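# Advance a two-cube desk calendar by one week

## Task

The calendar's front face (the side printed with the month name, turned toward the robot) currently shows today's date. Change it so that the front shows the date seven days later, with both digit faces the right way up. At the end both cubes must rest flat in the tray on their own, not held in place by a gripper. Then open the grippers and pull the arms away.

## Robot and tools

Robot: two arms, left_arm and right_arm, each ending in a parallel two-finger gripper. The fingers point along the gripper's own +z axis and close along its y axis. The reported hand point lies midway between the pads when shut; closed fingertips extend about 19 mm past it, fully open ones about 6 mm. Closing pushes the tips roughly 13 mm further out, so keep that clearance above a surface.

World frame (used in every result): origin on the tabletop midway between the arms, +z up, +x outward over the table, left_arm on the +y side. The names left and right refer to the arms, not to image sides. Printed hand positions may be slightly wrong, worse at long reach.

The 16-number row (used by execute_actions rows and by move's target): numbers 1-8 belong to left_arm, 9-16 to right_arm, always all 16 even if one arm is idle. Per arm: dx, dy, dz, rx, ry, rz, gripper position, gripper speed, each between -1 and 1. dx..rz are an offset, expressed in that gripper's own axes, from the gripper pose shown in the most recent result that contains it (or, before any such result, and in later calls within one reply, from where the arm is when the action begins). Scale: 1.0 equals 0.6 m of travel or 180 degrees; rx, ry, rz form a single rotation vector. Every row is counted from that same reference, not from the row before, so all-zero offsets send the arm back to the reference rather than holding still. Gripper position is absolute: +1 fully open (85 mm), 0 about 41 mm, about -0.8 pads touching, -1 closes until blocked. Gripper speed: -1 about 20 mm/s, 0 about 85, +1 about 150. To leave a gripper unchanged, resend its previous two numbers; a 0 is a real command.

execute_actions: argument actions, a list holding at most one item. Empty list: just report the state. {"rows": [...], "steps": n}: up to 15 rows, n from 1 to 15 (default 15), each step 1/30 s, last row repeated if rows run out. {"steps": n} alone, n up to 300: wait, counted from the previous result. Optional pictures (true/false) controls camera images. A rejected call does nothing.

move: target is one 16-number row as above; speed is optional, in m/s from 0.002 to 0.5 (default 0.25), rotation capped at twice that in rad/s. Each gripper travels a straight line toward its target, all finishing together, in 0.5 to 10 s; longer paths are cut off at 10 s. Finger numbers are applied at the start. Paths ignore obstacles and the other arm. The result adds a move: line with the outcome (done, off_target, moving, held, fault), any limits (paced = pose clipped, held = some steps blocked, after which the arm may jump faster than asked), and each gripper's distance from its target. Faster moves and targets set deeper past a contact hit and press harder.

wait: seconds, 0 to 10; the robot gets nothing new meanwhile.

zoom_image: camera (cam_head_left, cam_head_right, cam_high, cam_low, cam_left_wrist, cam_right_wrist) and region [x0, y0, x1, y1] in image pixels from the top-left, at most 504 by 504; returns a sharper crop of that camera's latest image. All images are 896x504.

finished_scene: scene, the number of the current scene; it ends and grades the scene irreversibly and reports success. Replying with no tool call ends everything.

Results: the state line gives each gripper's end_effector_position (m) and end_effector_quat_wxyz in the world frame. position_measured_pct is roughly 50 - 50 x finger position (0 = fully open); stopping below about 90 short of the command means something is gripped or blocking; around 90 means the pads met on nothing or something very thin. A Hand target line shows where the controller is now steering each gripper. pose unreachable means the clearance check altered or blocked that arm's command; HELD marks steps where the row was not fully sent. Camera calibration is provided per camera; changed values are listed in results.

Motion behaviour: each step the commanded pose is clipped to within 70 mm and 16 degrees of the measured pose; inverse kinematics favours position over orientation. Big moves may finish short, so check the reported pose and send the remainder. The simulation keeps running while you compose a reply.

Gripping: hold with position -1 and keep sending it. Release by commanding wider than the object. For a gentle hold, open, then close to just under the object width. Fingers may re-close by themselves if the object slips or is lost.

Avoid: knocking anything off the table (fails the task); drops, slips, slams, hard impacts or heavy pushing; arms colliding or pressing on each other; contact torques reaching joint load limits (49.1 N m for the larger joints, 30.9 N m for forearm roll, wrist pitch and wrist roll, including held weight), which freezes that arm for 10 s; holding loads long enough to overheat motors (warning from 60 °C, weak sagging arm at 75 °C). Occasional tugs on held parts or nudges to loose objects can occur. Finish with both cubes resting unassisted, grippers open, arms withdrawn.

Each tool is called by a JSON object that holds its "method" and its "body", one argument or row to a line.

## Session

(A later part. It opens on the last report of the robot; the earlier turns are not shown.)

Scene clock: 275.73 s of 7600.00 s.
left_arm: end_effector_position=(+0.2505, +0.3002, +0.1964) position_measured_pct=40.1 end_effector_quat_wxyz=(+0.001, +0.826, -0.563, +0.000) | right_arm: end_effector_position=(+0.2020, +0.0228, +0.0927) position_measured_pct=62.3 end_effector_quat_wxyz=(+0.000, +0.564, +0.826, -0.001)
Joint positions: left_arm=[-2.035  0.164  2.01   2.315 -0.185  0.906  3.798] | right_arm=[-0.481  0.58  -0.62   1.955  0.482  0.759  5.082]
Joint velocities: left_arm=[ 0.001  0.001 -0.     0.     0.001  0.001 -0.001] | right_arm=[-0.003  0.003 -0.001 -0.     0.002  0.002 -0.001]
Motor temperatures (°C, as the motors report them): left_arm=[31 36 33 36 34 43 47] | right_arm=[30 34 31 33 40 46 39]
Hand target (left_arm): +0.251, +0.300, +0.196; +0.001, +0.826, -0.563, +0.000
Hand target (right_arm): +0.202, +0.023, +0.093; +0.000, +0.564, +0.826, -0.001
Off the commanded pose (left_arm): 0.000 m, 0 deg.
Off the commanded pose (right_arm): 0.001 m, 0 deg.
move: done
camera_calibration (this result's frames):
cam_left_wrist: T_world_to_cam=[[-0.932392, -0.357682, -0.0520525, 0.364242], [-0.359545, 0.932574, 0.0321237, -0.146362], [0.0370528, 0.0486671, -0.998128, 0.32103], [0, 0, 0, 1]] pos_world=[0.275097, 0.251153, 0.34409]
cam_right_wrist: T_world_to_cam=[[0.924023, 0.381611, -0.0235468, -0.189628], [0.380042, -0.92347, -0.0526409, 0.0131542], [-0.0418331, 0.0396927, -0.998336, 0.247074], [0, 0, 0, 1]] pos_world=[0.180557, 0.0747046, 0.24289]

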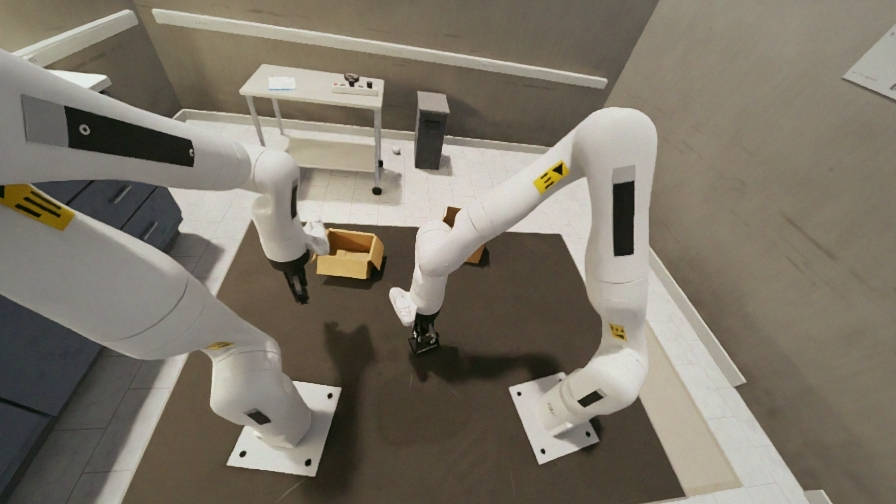

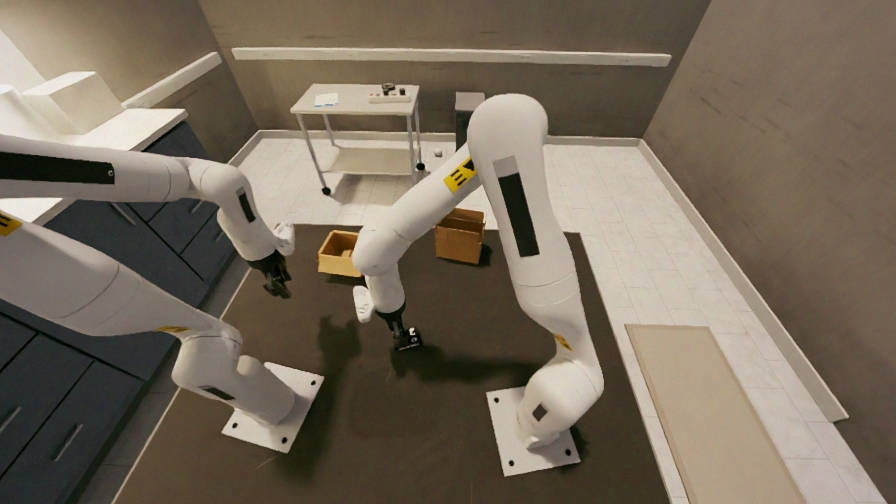

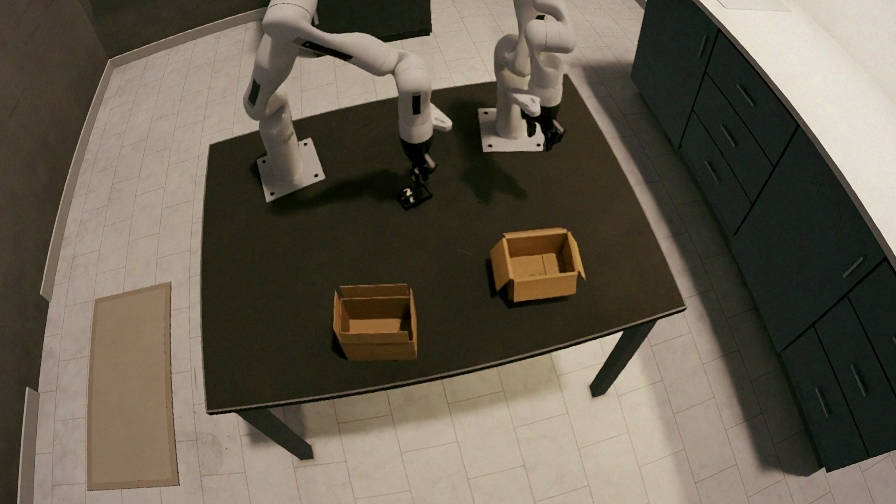

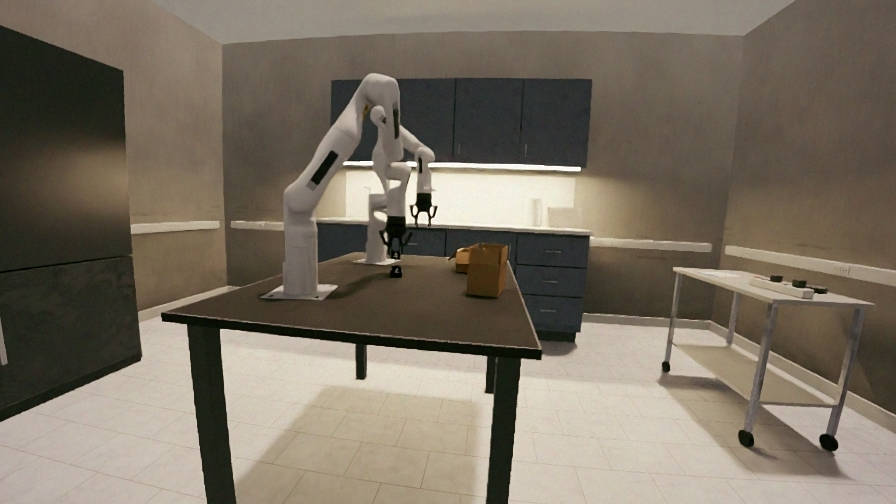

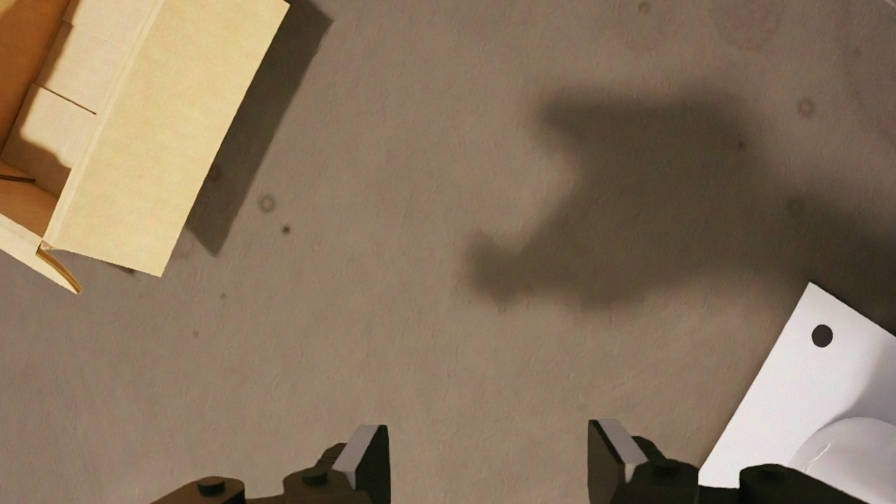

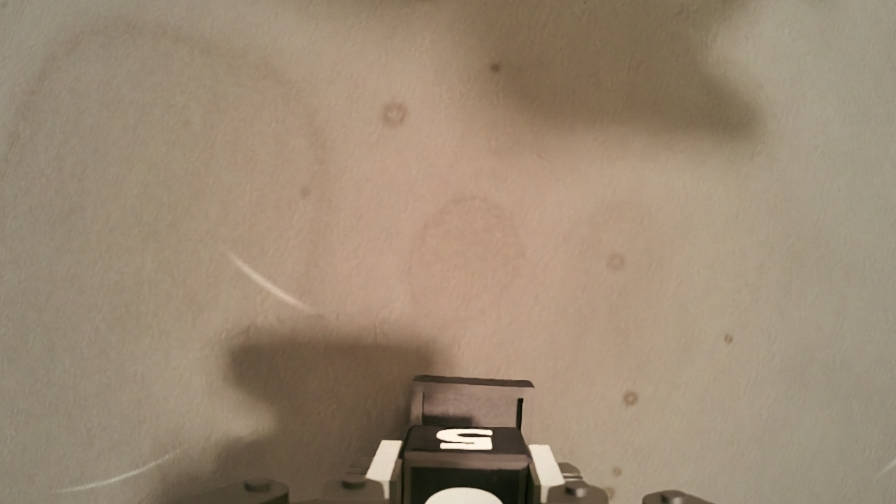

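{"method": "move", "body": {
  "target": [0,0,0,0,0,0,0.2,0,0.003,0.003,0.03,0,0,0.012,-1,0],
  "speed": 0.05
}}

{"method": "zoom_image", "body": {
  "camera": "cam_right_wrist",
  "region": [360,300,580,504]
}}

{"method": "zoom_image", "body": {
  "camera": "cam_head_left",
  "region": [390,300,460,365]
}}

Scene clock: 279.80 s of 7600.00 s.
left_arm: end_effector_position=(+0.2505, +0.3002, +0.1964) position_measured_pct=40.1 end_effector_quat_wxyz=(+0.001, +0.826, -0.563, +0.000) | right_arm: end_effector_position=(+0.2031, +0.0251, +0.0747) position_measured_pct=62.3 end_effector_quat_wxyz=(+0.001, +0.580, +0.815, -0.001)
Joint positions: left_arm=[-2.035  0.164  2.01   2.315 -0.185  0.906  3.798] | right_arm=[-0.51   0.615 -0.582  1.964  0.508  0.712  5.024]
Joint velocities: left_arm=[-0.001 -0.001 -0.001  0.     0.     0.    -0.001] | right_arm=[-0.004  0.003 -0.002  0.     0.001 -0.    -0.001]
Motor temperatures (°C, as the motors report them): left_arm=[31 36 33 36 34 43 47] | right_arm=[30 34 31 33 40 46 39]
Hand target (left_arm): +0.251, +0.300, +0.196; +0.001, +0.826, -0.563, +0.000
Hand target (right_arm): +0.203, +0.025, +0.075; +0.001, +0.580, +0.815, -0.001
Off the commanded pose (left_arm): 0.000 m, 0 deg.
Off the commanded pose (right_arm): 0.000 m, 0 deg.
After step 90, 0.37 s passed at rest.
move: done
camera_calibration (this result's frames):
cam_left_wrist: T_world_to_cam=[[-0.932391, -0.357682, -0.0520547, 0.364244], [-0.359546, 0.932574, 0.0321223, -0.146361], [0.0370554, 0.0486666, -0.998127, 0.32103], [0, 0, 0, 1]] pos_world=[0.275098, 0.251153, 0.34409]
cam_right_wrist: T_world_to_cam=[[0.937864, 0.346236, -0.0230708, -0.193964], [0.344709, -0.937233, -0.0526216, 0.021375], [-0.0398423, 0.0413991, -0.998348, 0.228688], [0, 0, 0, 1]] pos_world=[0.183656, 0.0777234, 0.22496]

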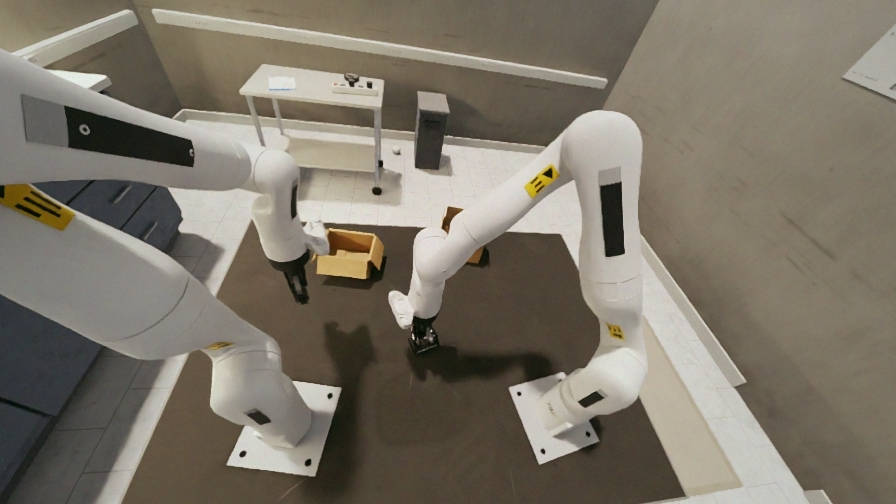

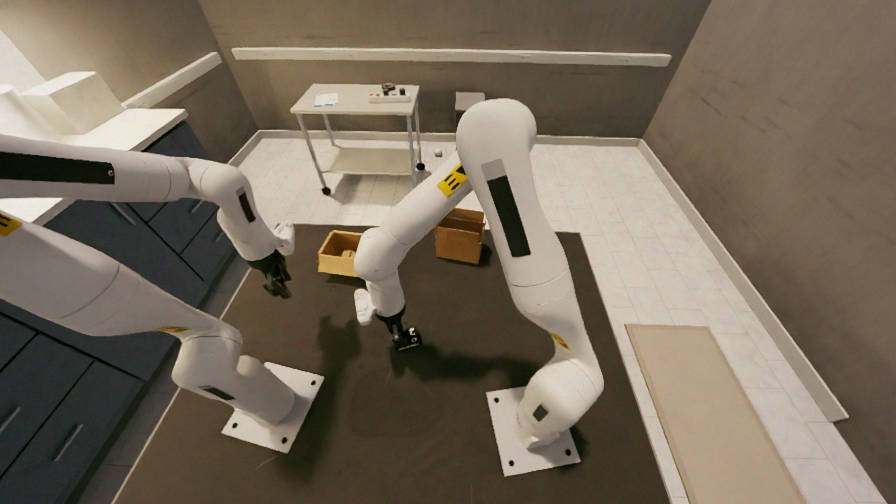

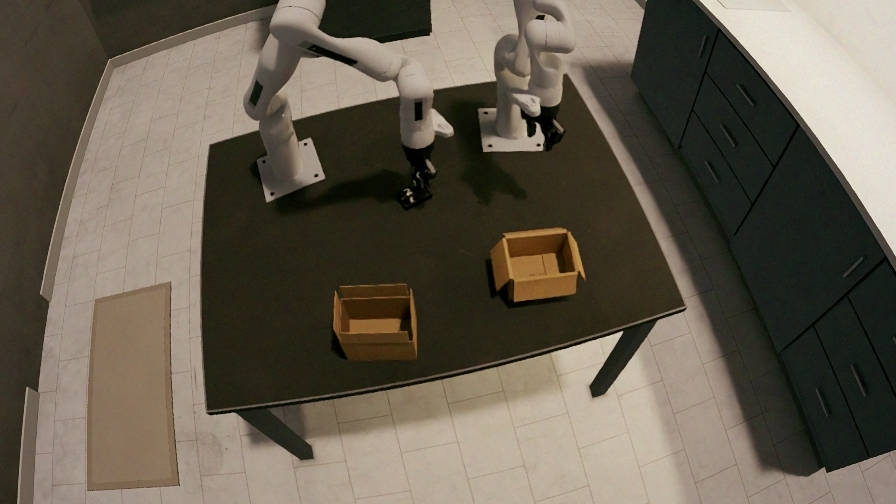

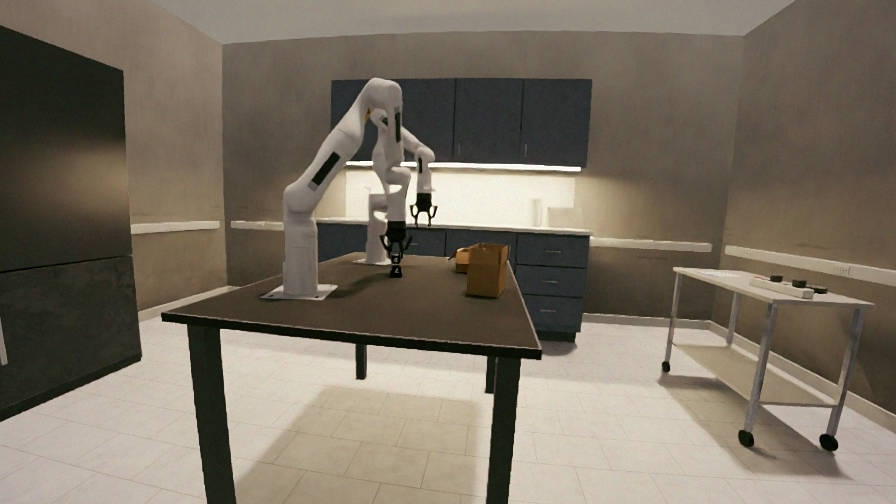

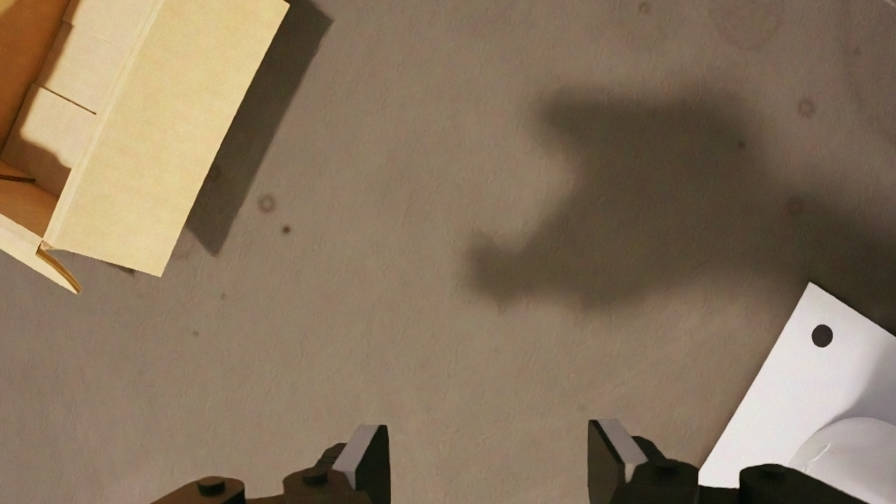

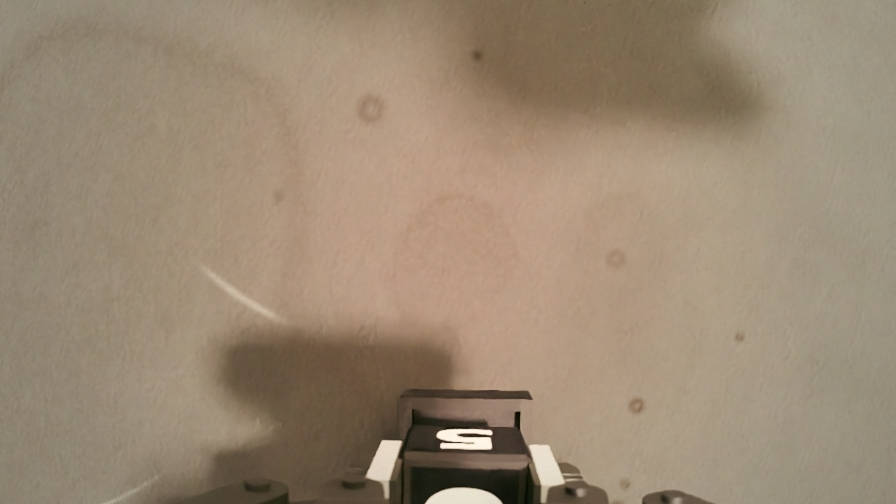

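Region (360, 300, 580, 504) of cam_right_wrist's 896x504 image, scaled by 2.291; it fills the top 467 rows of this view, and the rest is white.

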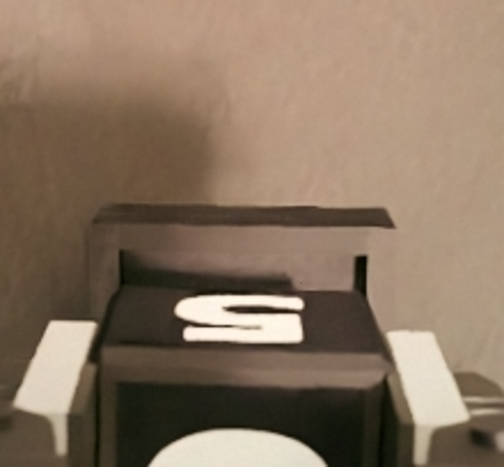

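Region (390, 300, 460, 365) of cam_head_left's 896x504 image, scaled by 7.200, with more detail than that image has; it fills the top 468 rows of this view, and the rest is white.

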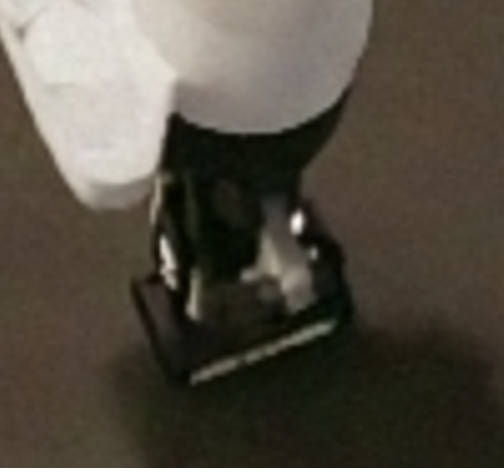

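{"method": "move", "body": {
  "target": [0,0,0,0,0,0,0.2,0,-0.002,0.0008,0.0125,0,0,0,-1,0],
  "speed": 0.015
}}

{"method": "zoom_image", "body": {
  "camera": "cam_right_wrist",
  "region": [360,300,580,504]
}}

{"method": "zoom_image", "body": {
  "camera": "cam_high",
  "region": [385,160,455,220]
}}

Scene clock: 284.97 s of 7600.00 s.
left_arm: end_effector_position=(+0.2505, +0.3002, +0.1964) position_measured_pct=40.1 end_effector_quat_wxyz=(+0.001, +0.826, -0.563, +0.000) | right_arm: end_effector_position=(+0.2040, +0.0241, +0.0673) position_measured_pct=62.3 end_effector_quat_wxyz=(+0.001, +0.580, +0.815, -0.001)
Joint positions: left_arm=[-2.035  0.164  2.01   2.315 -0.185  0.906  3.798] | right_arm=[-0.516  0.628 -0.57   1.972  0.522  0.692  5.014]
Joint velocities: left_arm=[ 0.    -0.001  0.     0.    -0.    -0.    -0.001] | right_arm=[-0.     0.001 -0.     0.     0.     0.002 -0.   ]
Motor temperatures (°C, as the motors report them): left_arm=[31 36 33 36 34 43 47] | right_arm=[30 34 31 33 40 46 39]
Hand target (left_arm): +0.251, +0.300, +0.196; +0.001, +0.826, -0.563, +0.000
Hand target (right_arm): +0.204, +0.024, +0.067; +0.001, +0.580, +0.815, -0.001
Off the commanded pose (left_arm): 0.000 m, 0 deg.
Off the commanded pose (right_arm): 0.000 m, 0 deg.
After step 90, 1.43 s passed at rest.
move: done
camera_calibration (this result's frames):
cam_left_wrist: T_world_to_cam=[[-0.932391, -0.357683, -0.0520567, 0.364245], [-0.359546, 0.932574, 0.032121, -0.14636], [0.0370576, 0.0486661, -0.998127, 0.321029], [0, 0, 0, 1]] pos_world=[0.275099, 0.251153, 0.344091]
cam_right_wrist: T_world_to_cam=[[0.937878, 0.346207, -0.0229336, -0.194632], [0.344685, -0.937241, -0.0526347, 0.0197608], [-0.0397169, 0.04146, -0.99835, 0.221271], [0, 0, 0, 1]] pos_world=[0.184518, 0.0767299, 0.217483]

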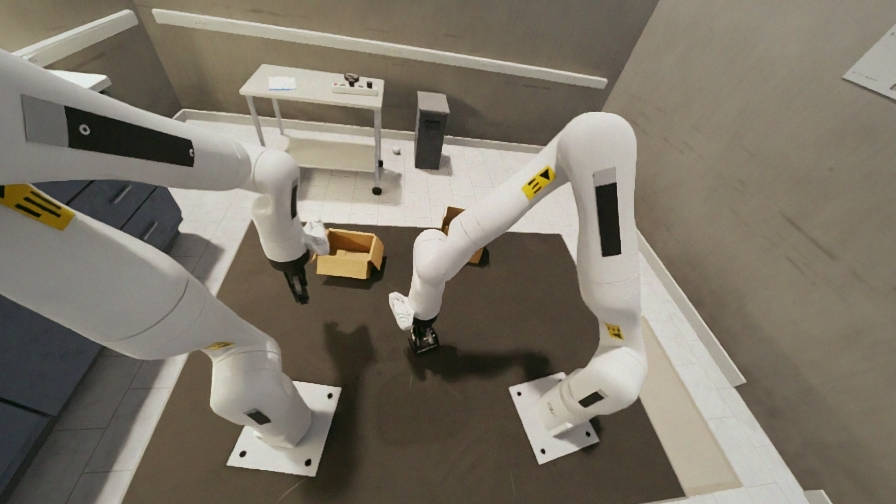

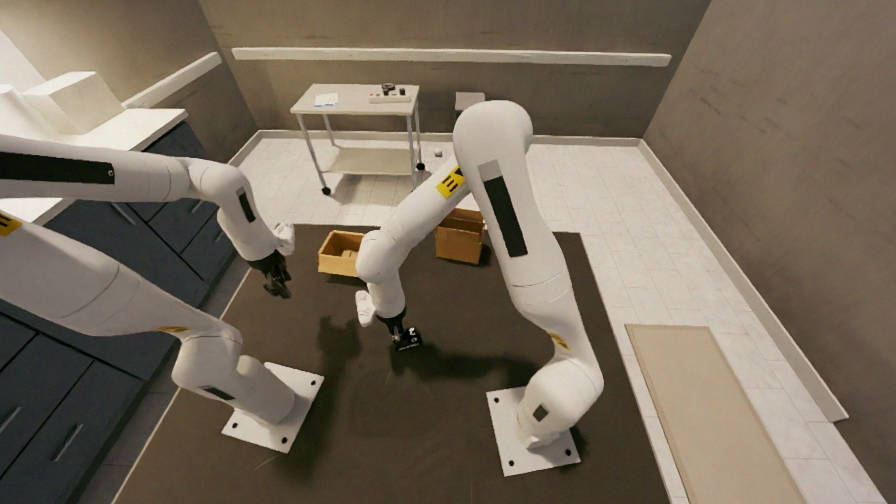

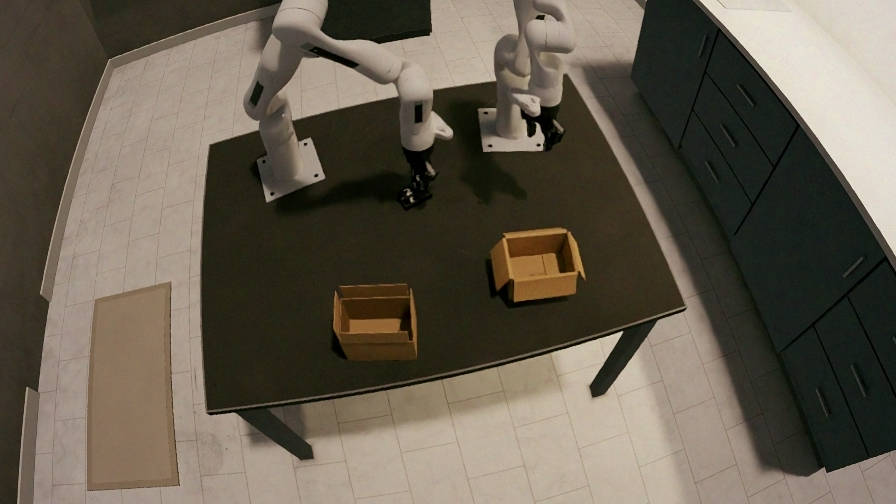

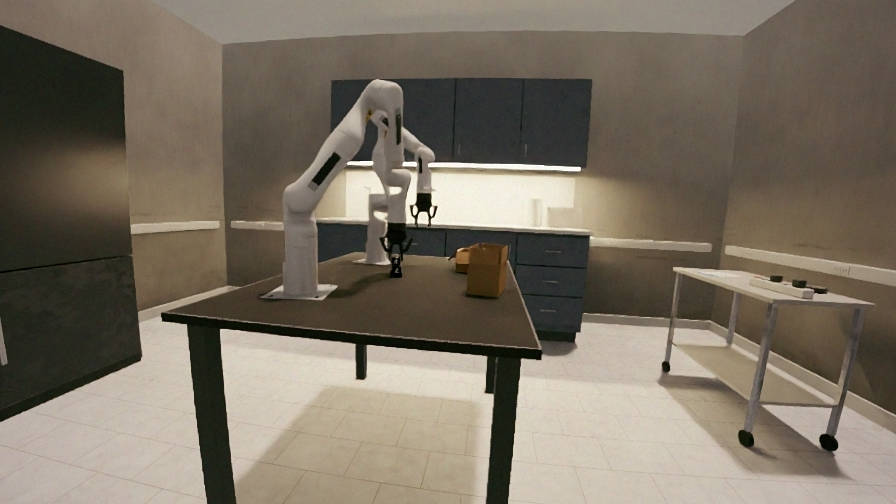

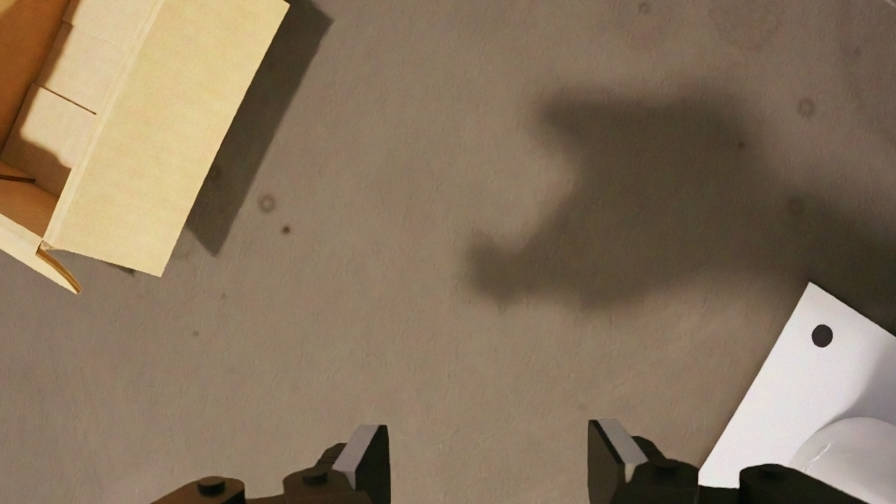

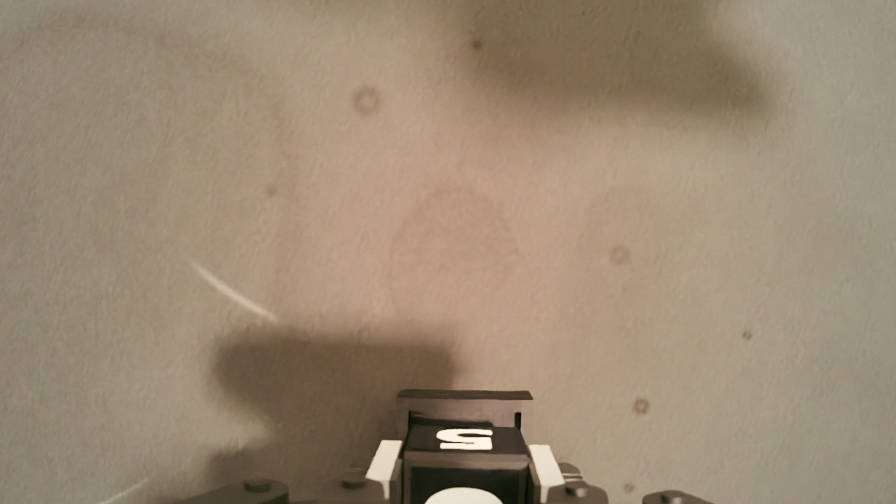

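Region (360, 300, 580, 504) of cam_right_wrist's 896x504 image, scaled by 2.291; it fills the top 467 rows of this view, and the rest is white.

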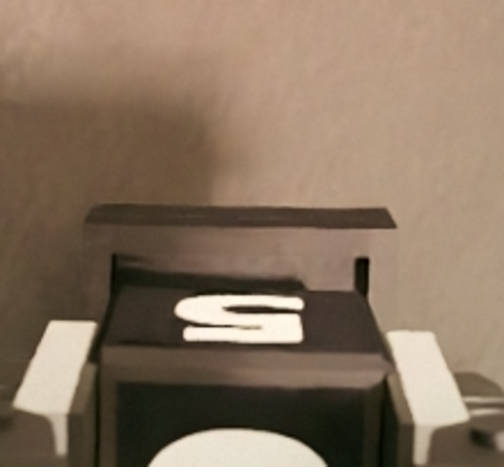

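Region (385, 160, 455, 220) of cam_high's 896x504 image, scaled by 7.200, with more detail than that image has; it fills the top 432 rows of this view, and the rest is white.

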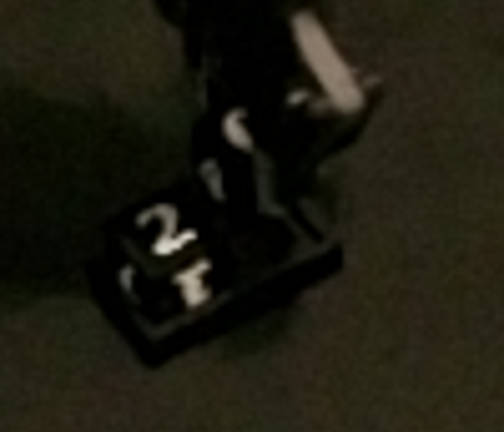

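{"method": "move", "body": {
  "target": [0,0,0,0,0,0,0.2,0,-0.0015,0,0.008,0,0,0,-1,0],
  "speed": 0.008
}}

{"method": "zoom_image", "body": {
  "camera": "cam_high",
  "region": [385,160,455,220]
}}

{"method": "zoom_image", "body": {
  "camera": "cam_head_right",
  "region": [375,305,445,365]
}}

Scene clock: 295.10 s of 7600.00 s.
left_arm: end_effector_position=(+0.2505, +0.3002, +0.1964) position_measured_pct=40.1 end_effector_quat_wxyz=(+0.001, +0.826, -0.563, +0.000) | right_arm: end_effector_position=(+0.2043, +0.0232, +0.0625) position_measured_pct=62.3 end_effector_quat_wxyz=(+0.001, +0.580, +0.815, -0.001)
Joint positions: left_arm=[-2.035  0.164  2.01   2.315 -0.185  0.906  3.798] | right_arm=[-0.52   0.637 -0.562  1.978  0.532  0.678  5.008]
Joint velocities: left_arm=[ 0.001 -0.003 -0.    -0.001 -0.002  0.     0.001] | right_arm=[-0.001  0.001 -0.001  0.     0.    -0.    -0.   ]
Motor temperatures (°C, as the motors report them): left_arm=[31 36 33 36 34 43 47] | right_arm=[30 35 31 33 40 46 39]
Hand target (left_arm): +0.251, +0.300, +0.196; +0.001, +0.826, -0.563, +0.000
Hand target (right_arm): +0.204, +0.023, +0.062; +0.001, +0.580, +0.815, -0.001
Off the commanded pose (left_arm): 0.000 m, 0 deg.
Off the commanded pose (right_arm): 0.000 m, 0 deg.
After step 90, 6.30 s passed at rest.
move: done
camera_calibration (this result's frames):
cam_left_wrist: T_world_to_cam=[[-0.932391, -0.357683, -0.0520587, 0.364247], [-0.359547, 0.932574, 0.0321196, -0.146359], [0.0370599, 0.0486656, -0.998127, 0.321029], [0, 0, 0, 1]] pos_world=[0.2751, 0.251153, 0.344091]
cam_right_wrist: T_world_to_cam=[[0.937884, 0.346195, -0.022859, -0.194745], [0.344676, -0.937245, -0.0526421, 0.0186025], [-0.0396489, 0.0414933, -0.998352, 0.216523], [0, 0, 0, 1]] pos_world=[0.184821, 0.0758704, 0.212693]

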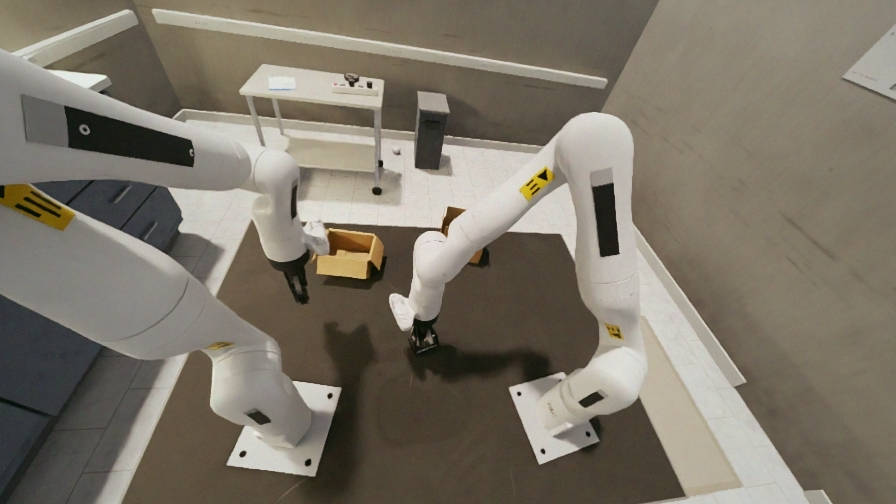

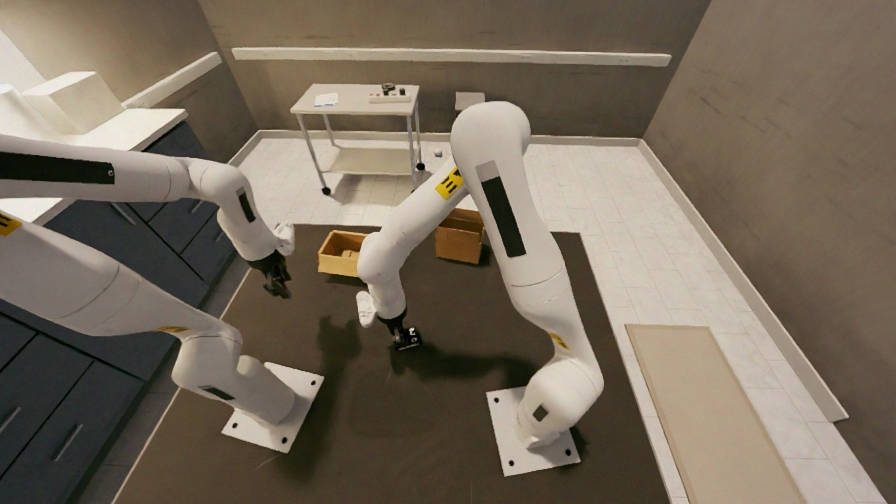

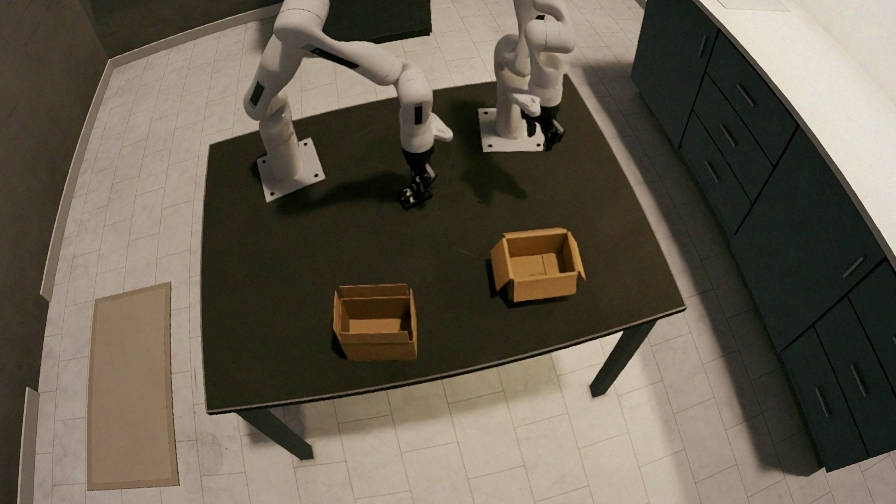

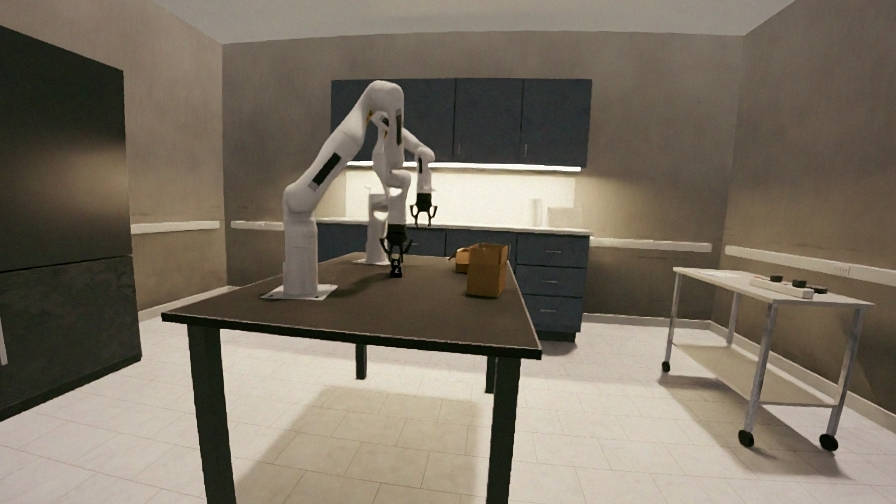

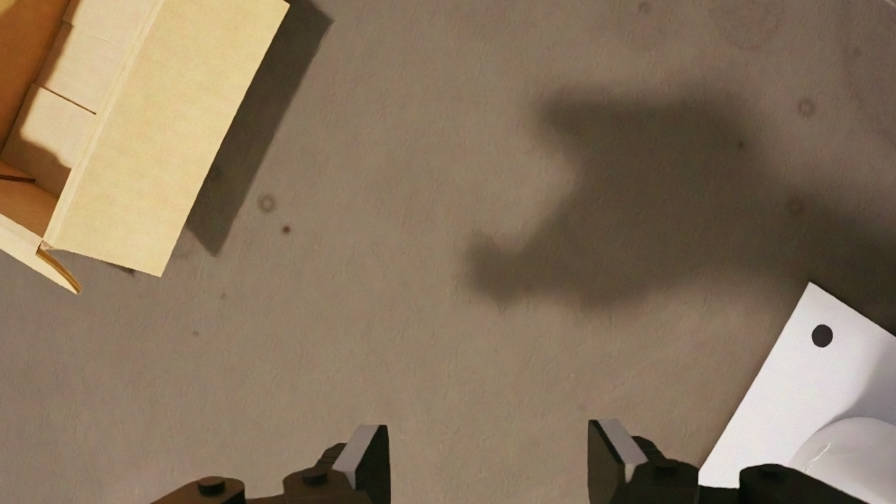

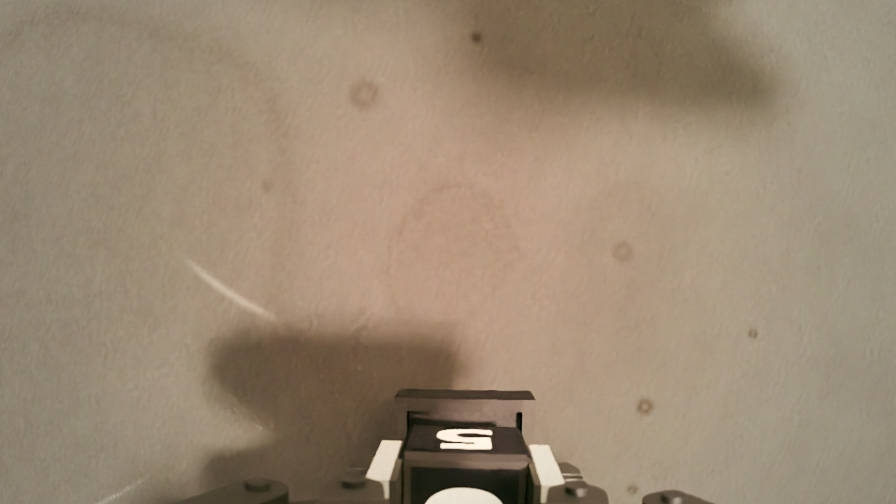

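Region (385, 160, 455, 220) of cam_high's 896x504 image, scaled by 7.200, with more detail than that image has; it fills the top 432 rows of this view, and the rest is white.

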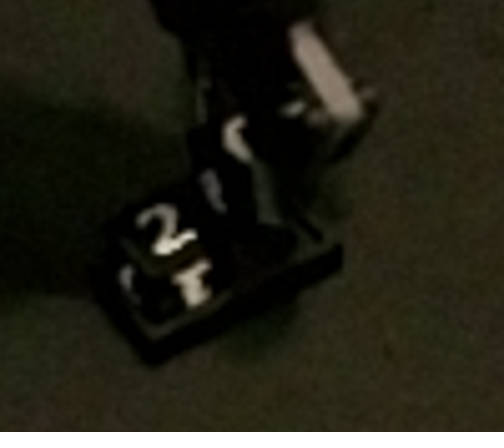

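Region (375, 305, 445, 365) of cam_head_right's 896x504 image, scaled by 7.200, with more detail than that image has; it fills the top 432 rows of this view, and the rest is white.

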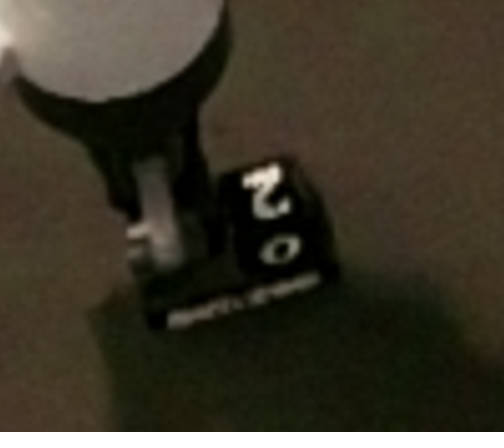

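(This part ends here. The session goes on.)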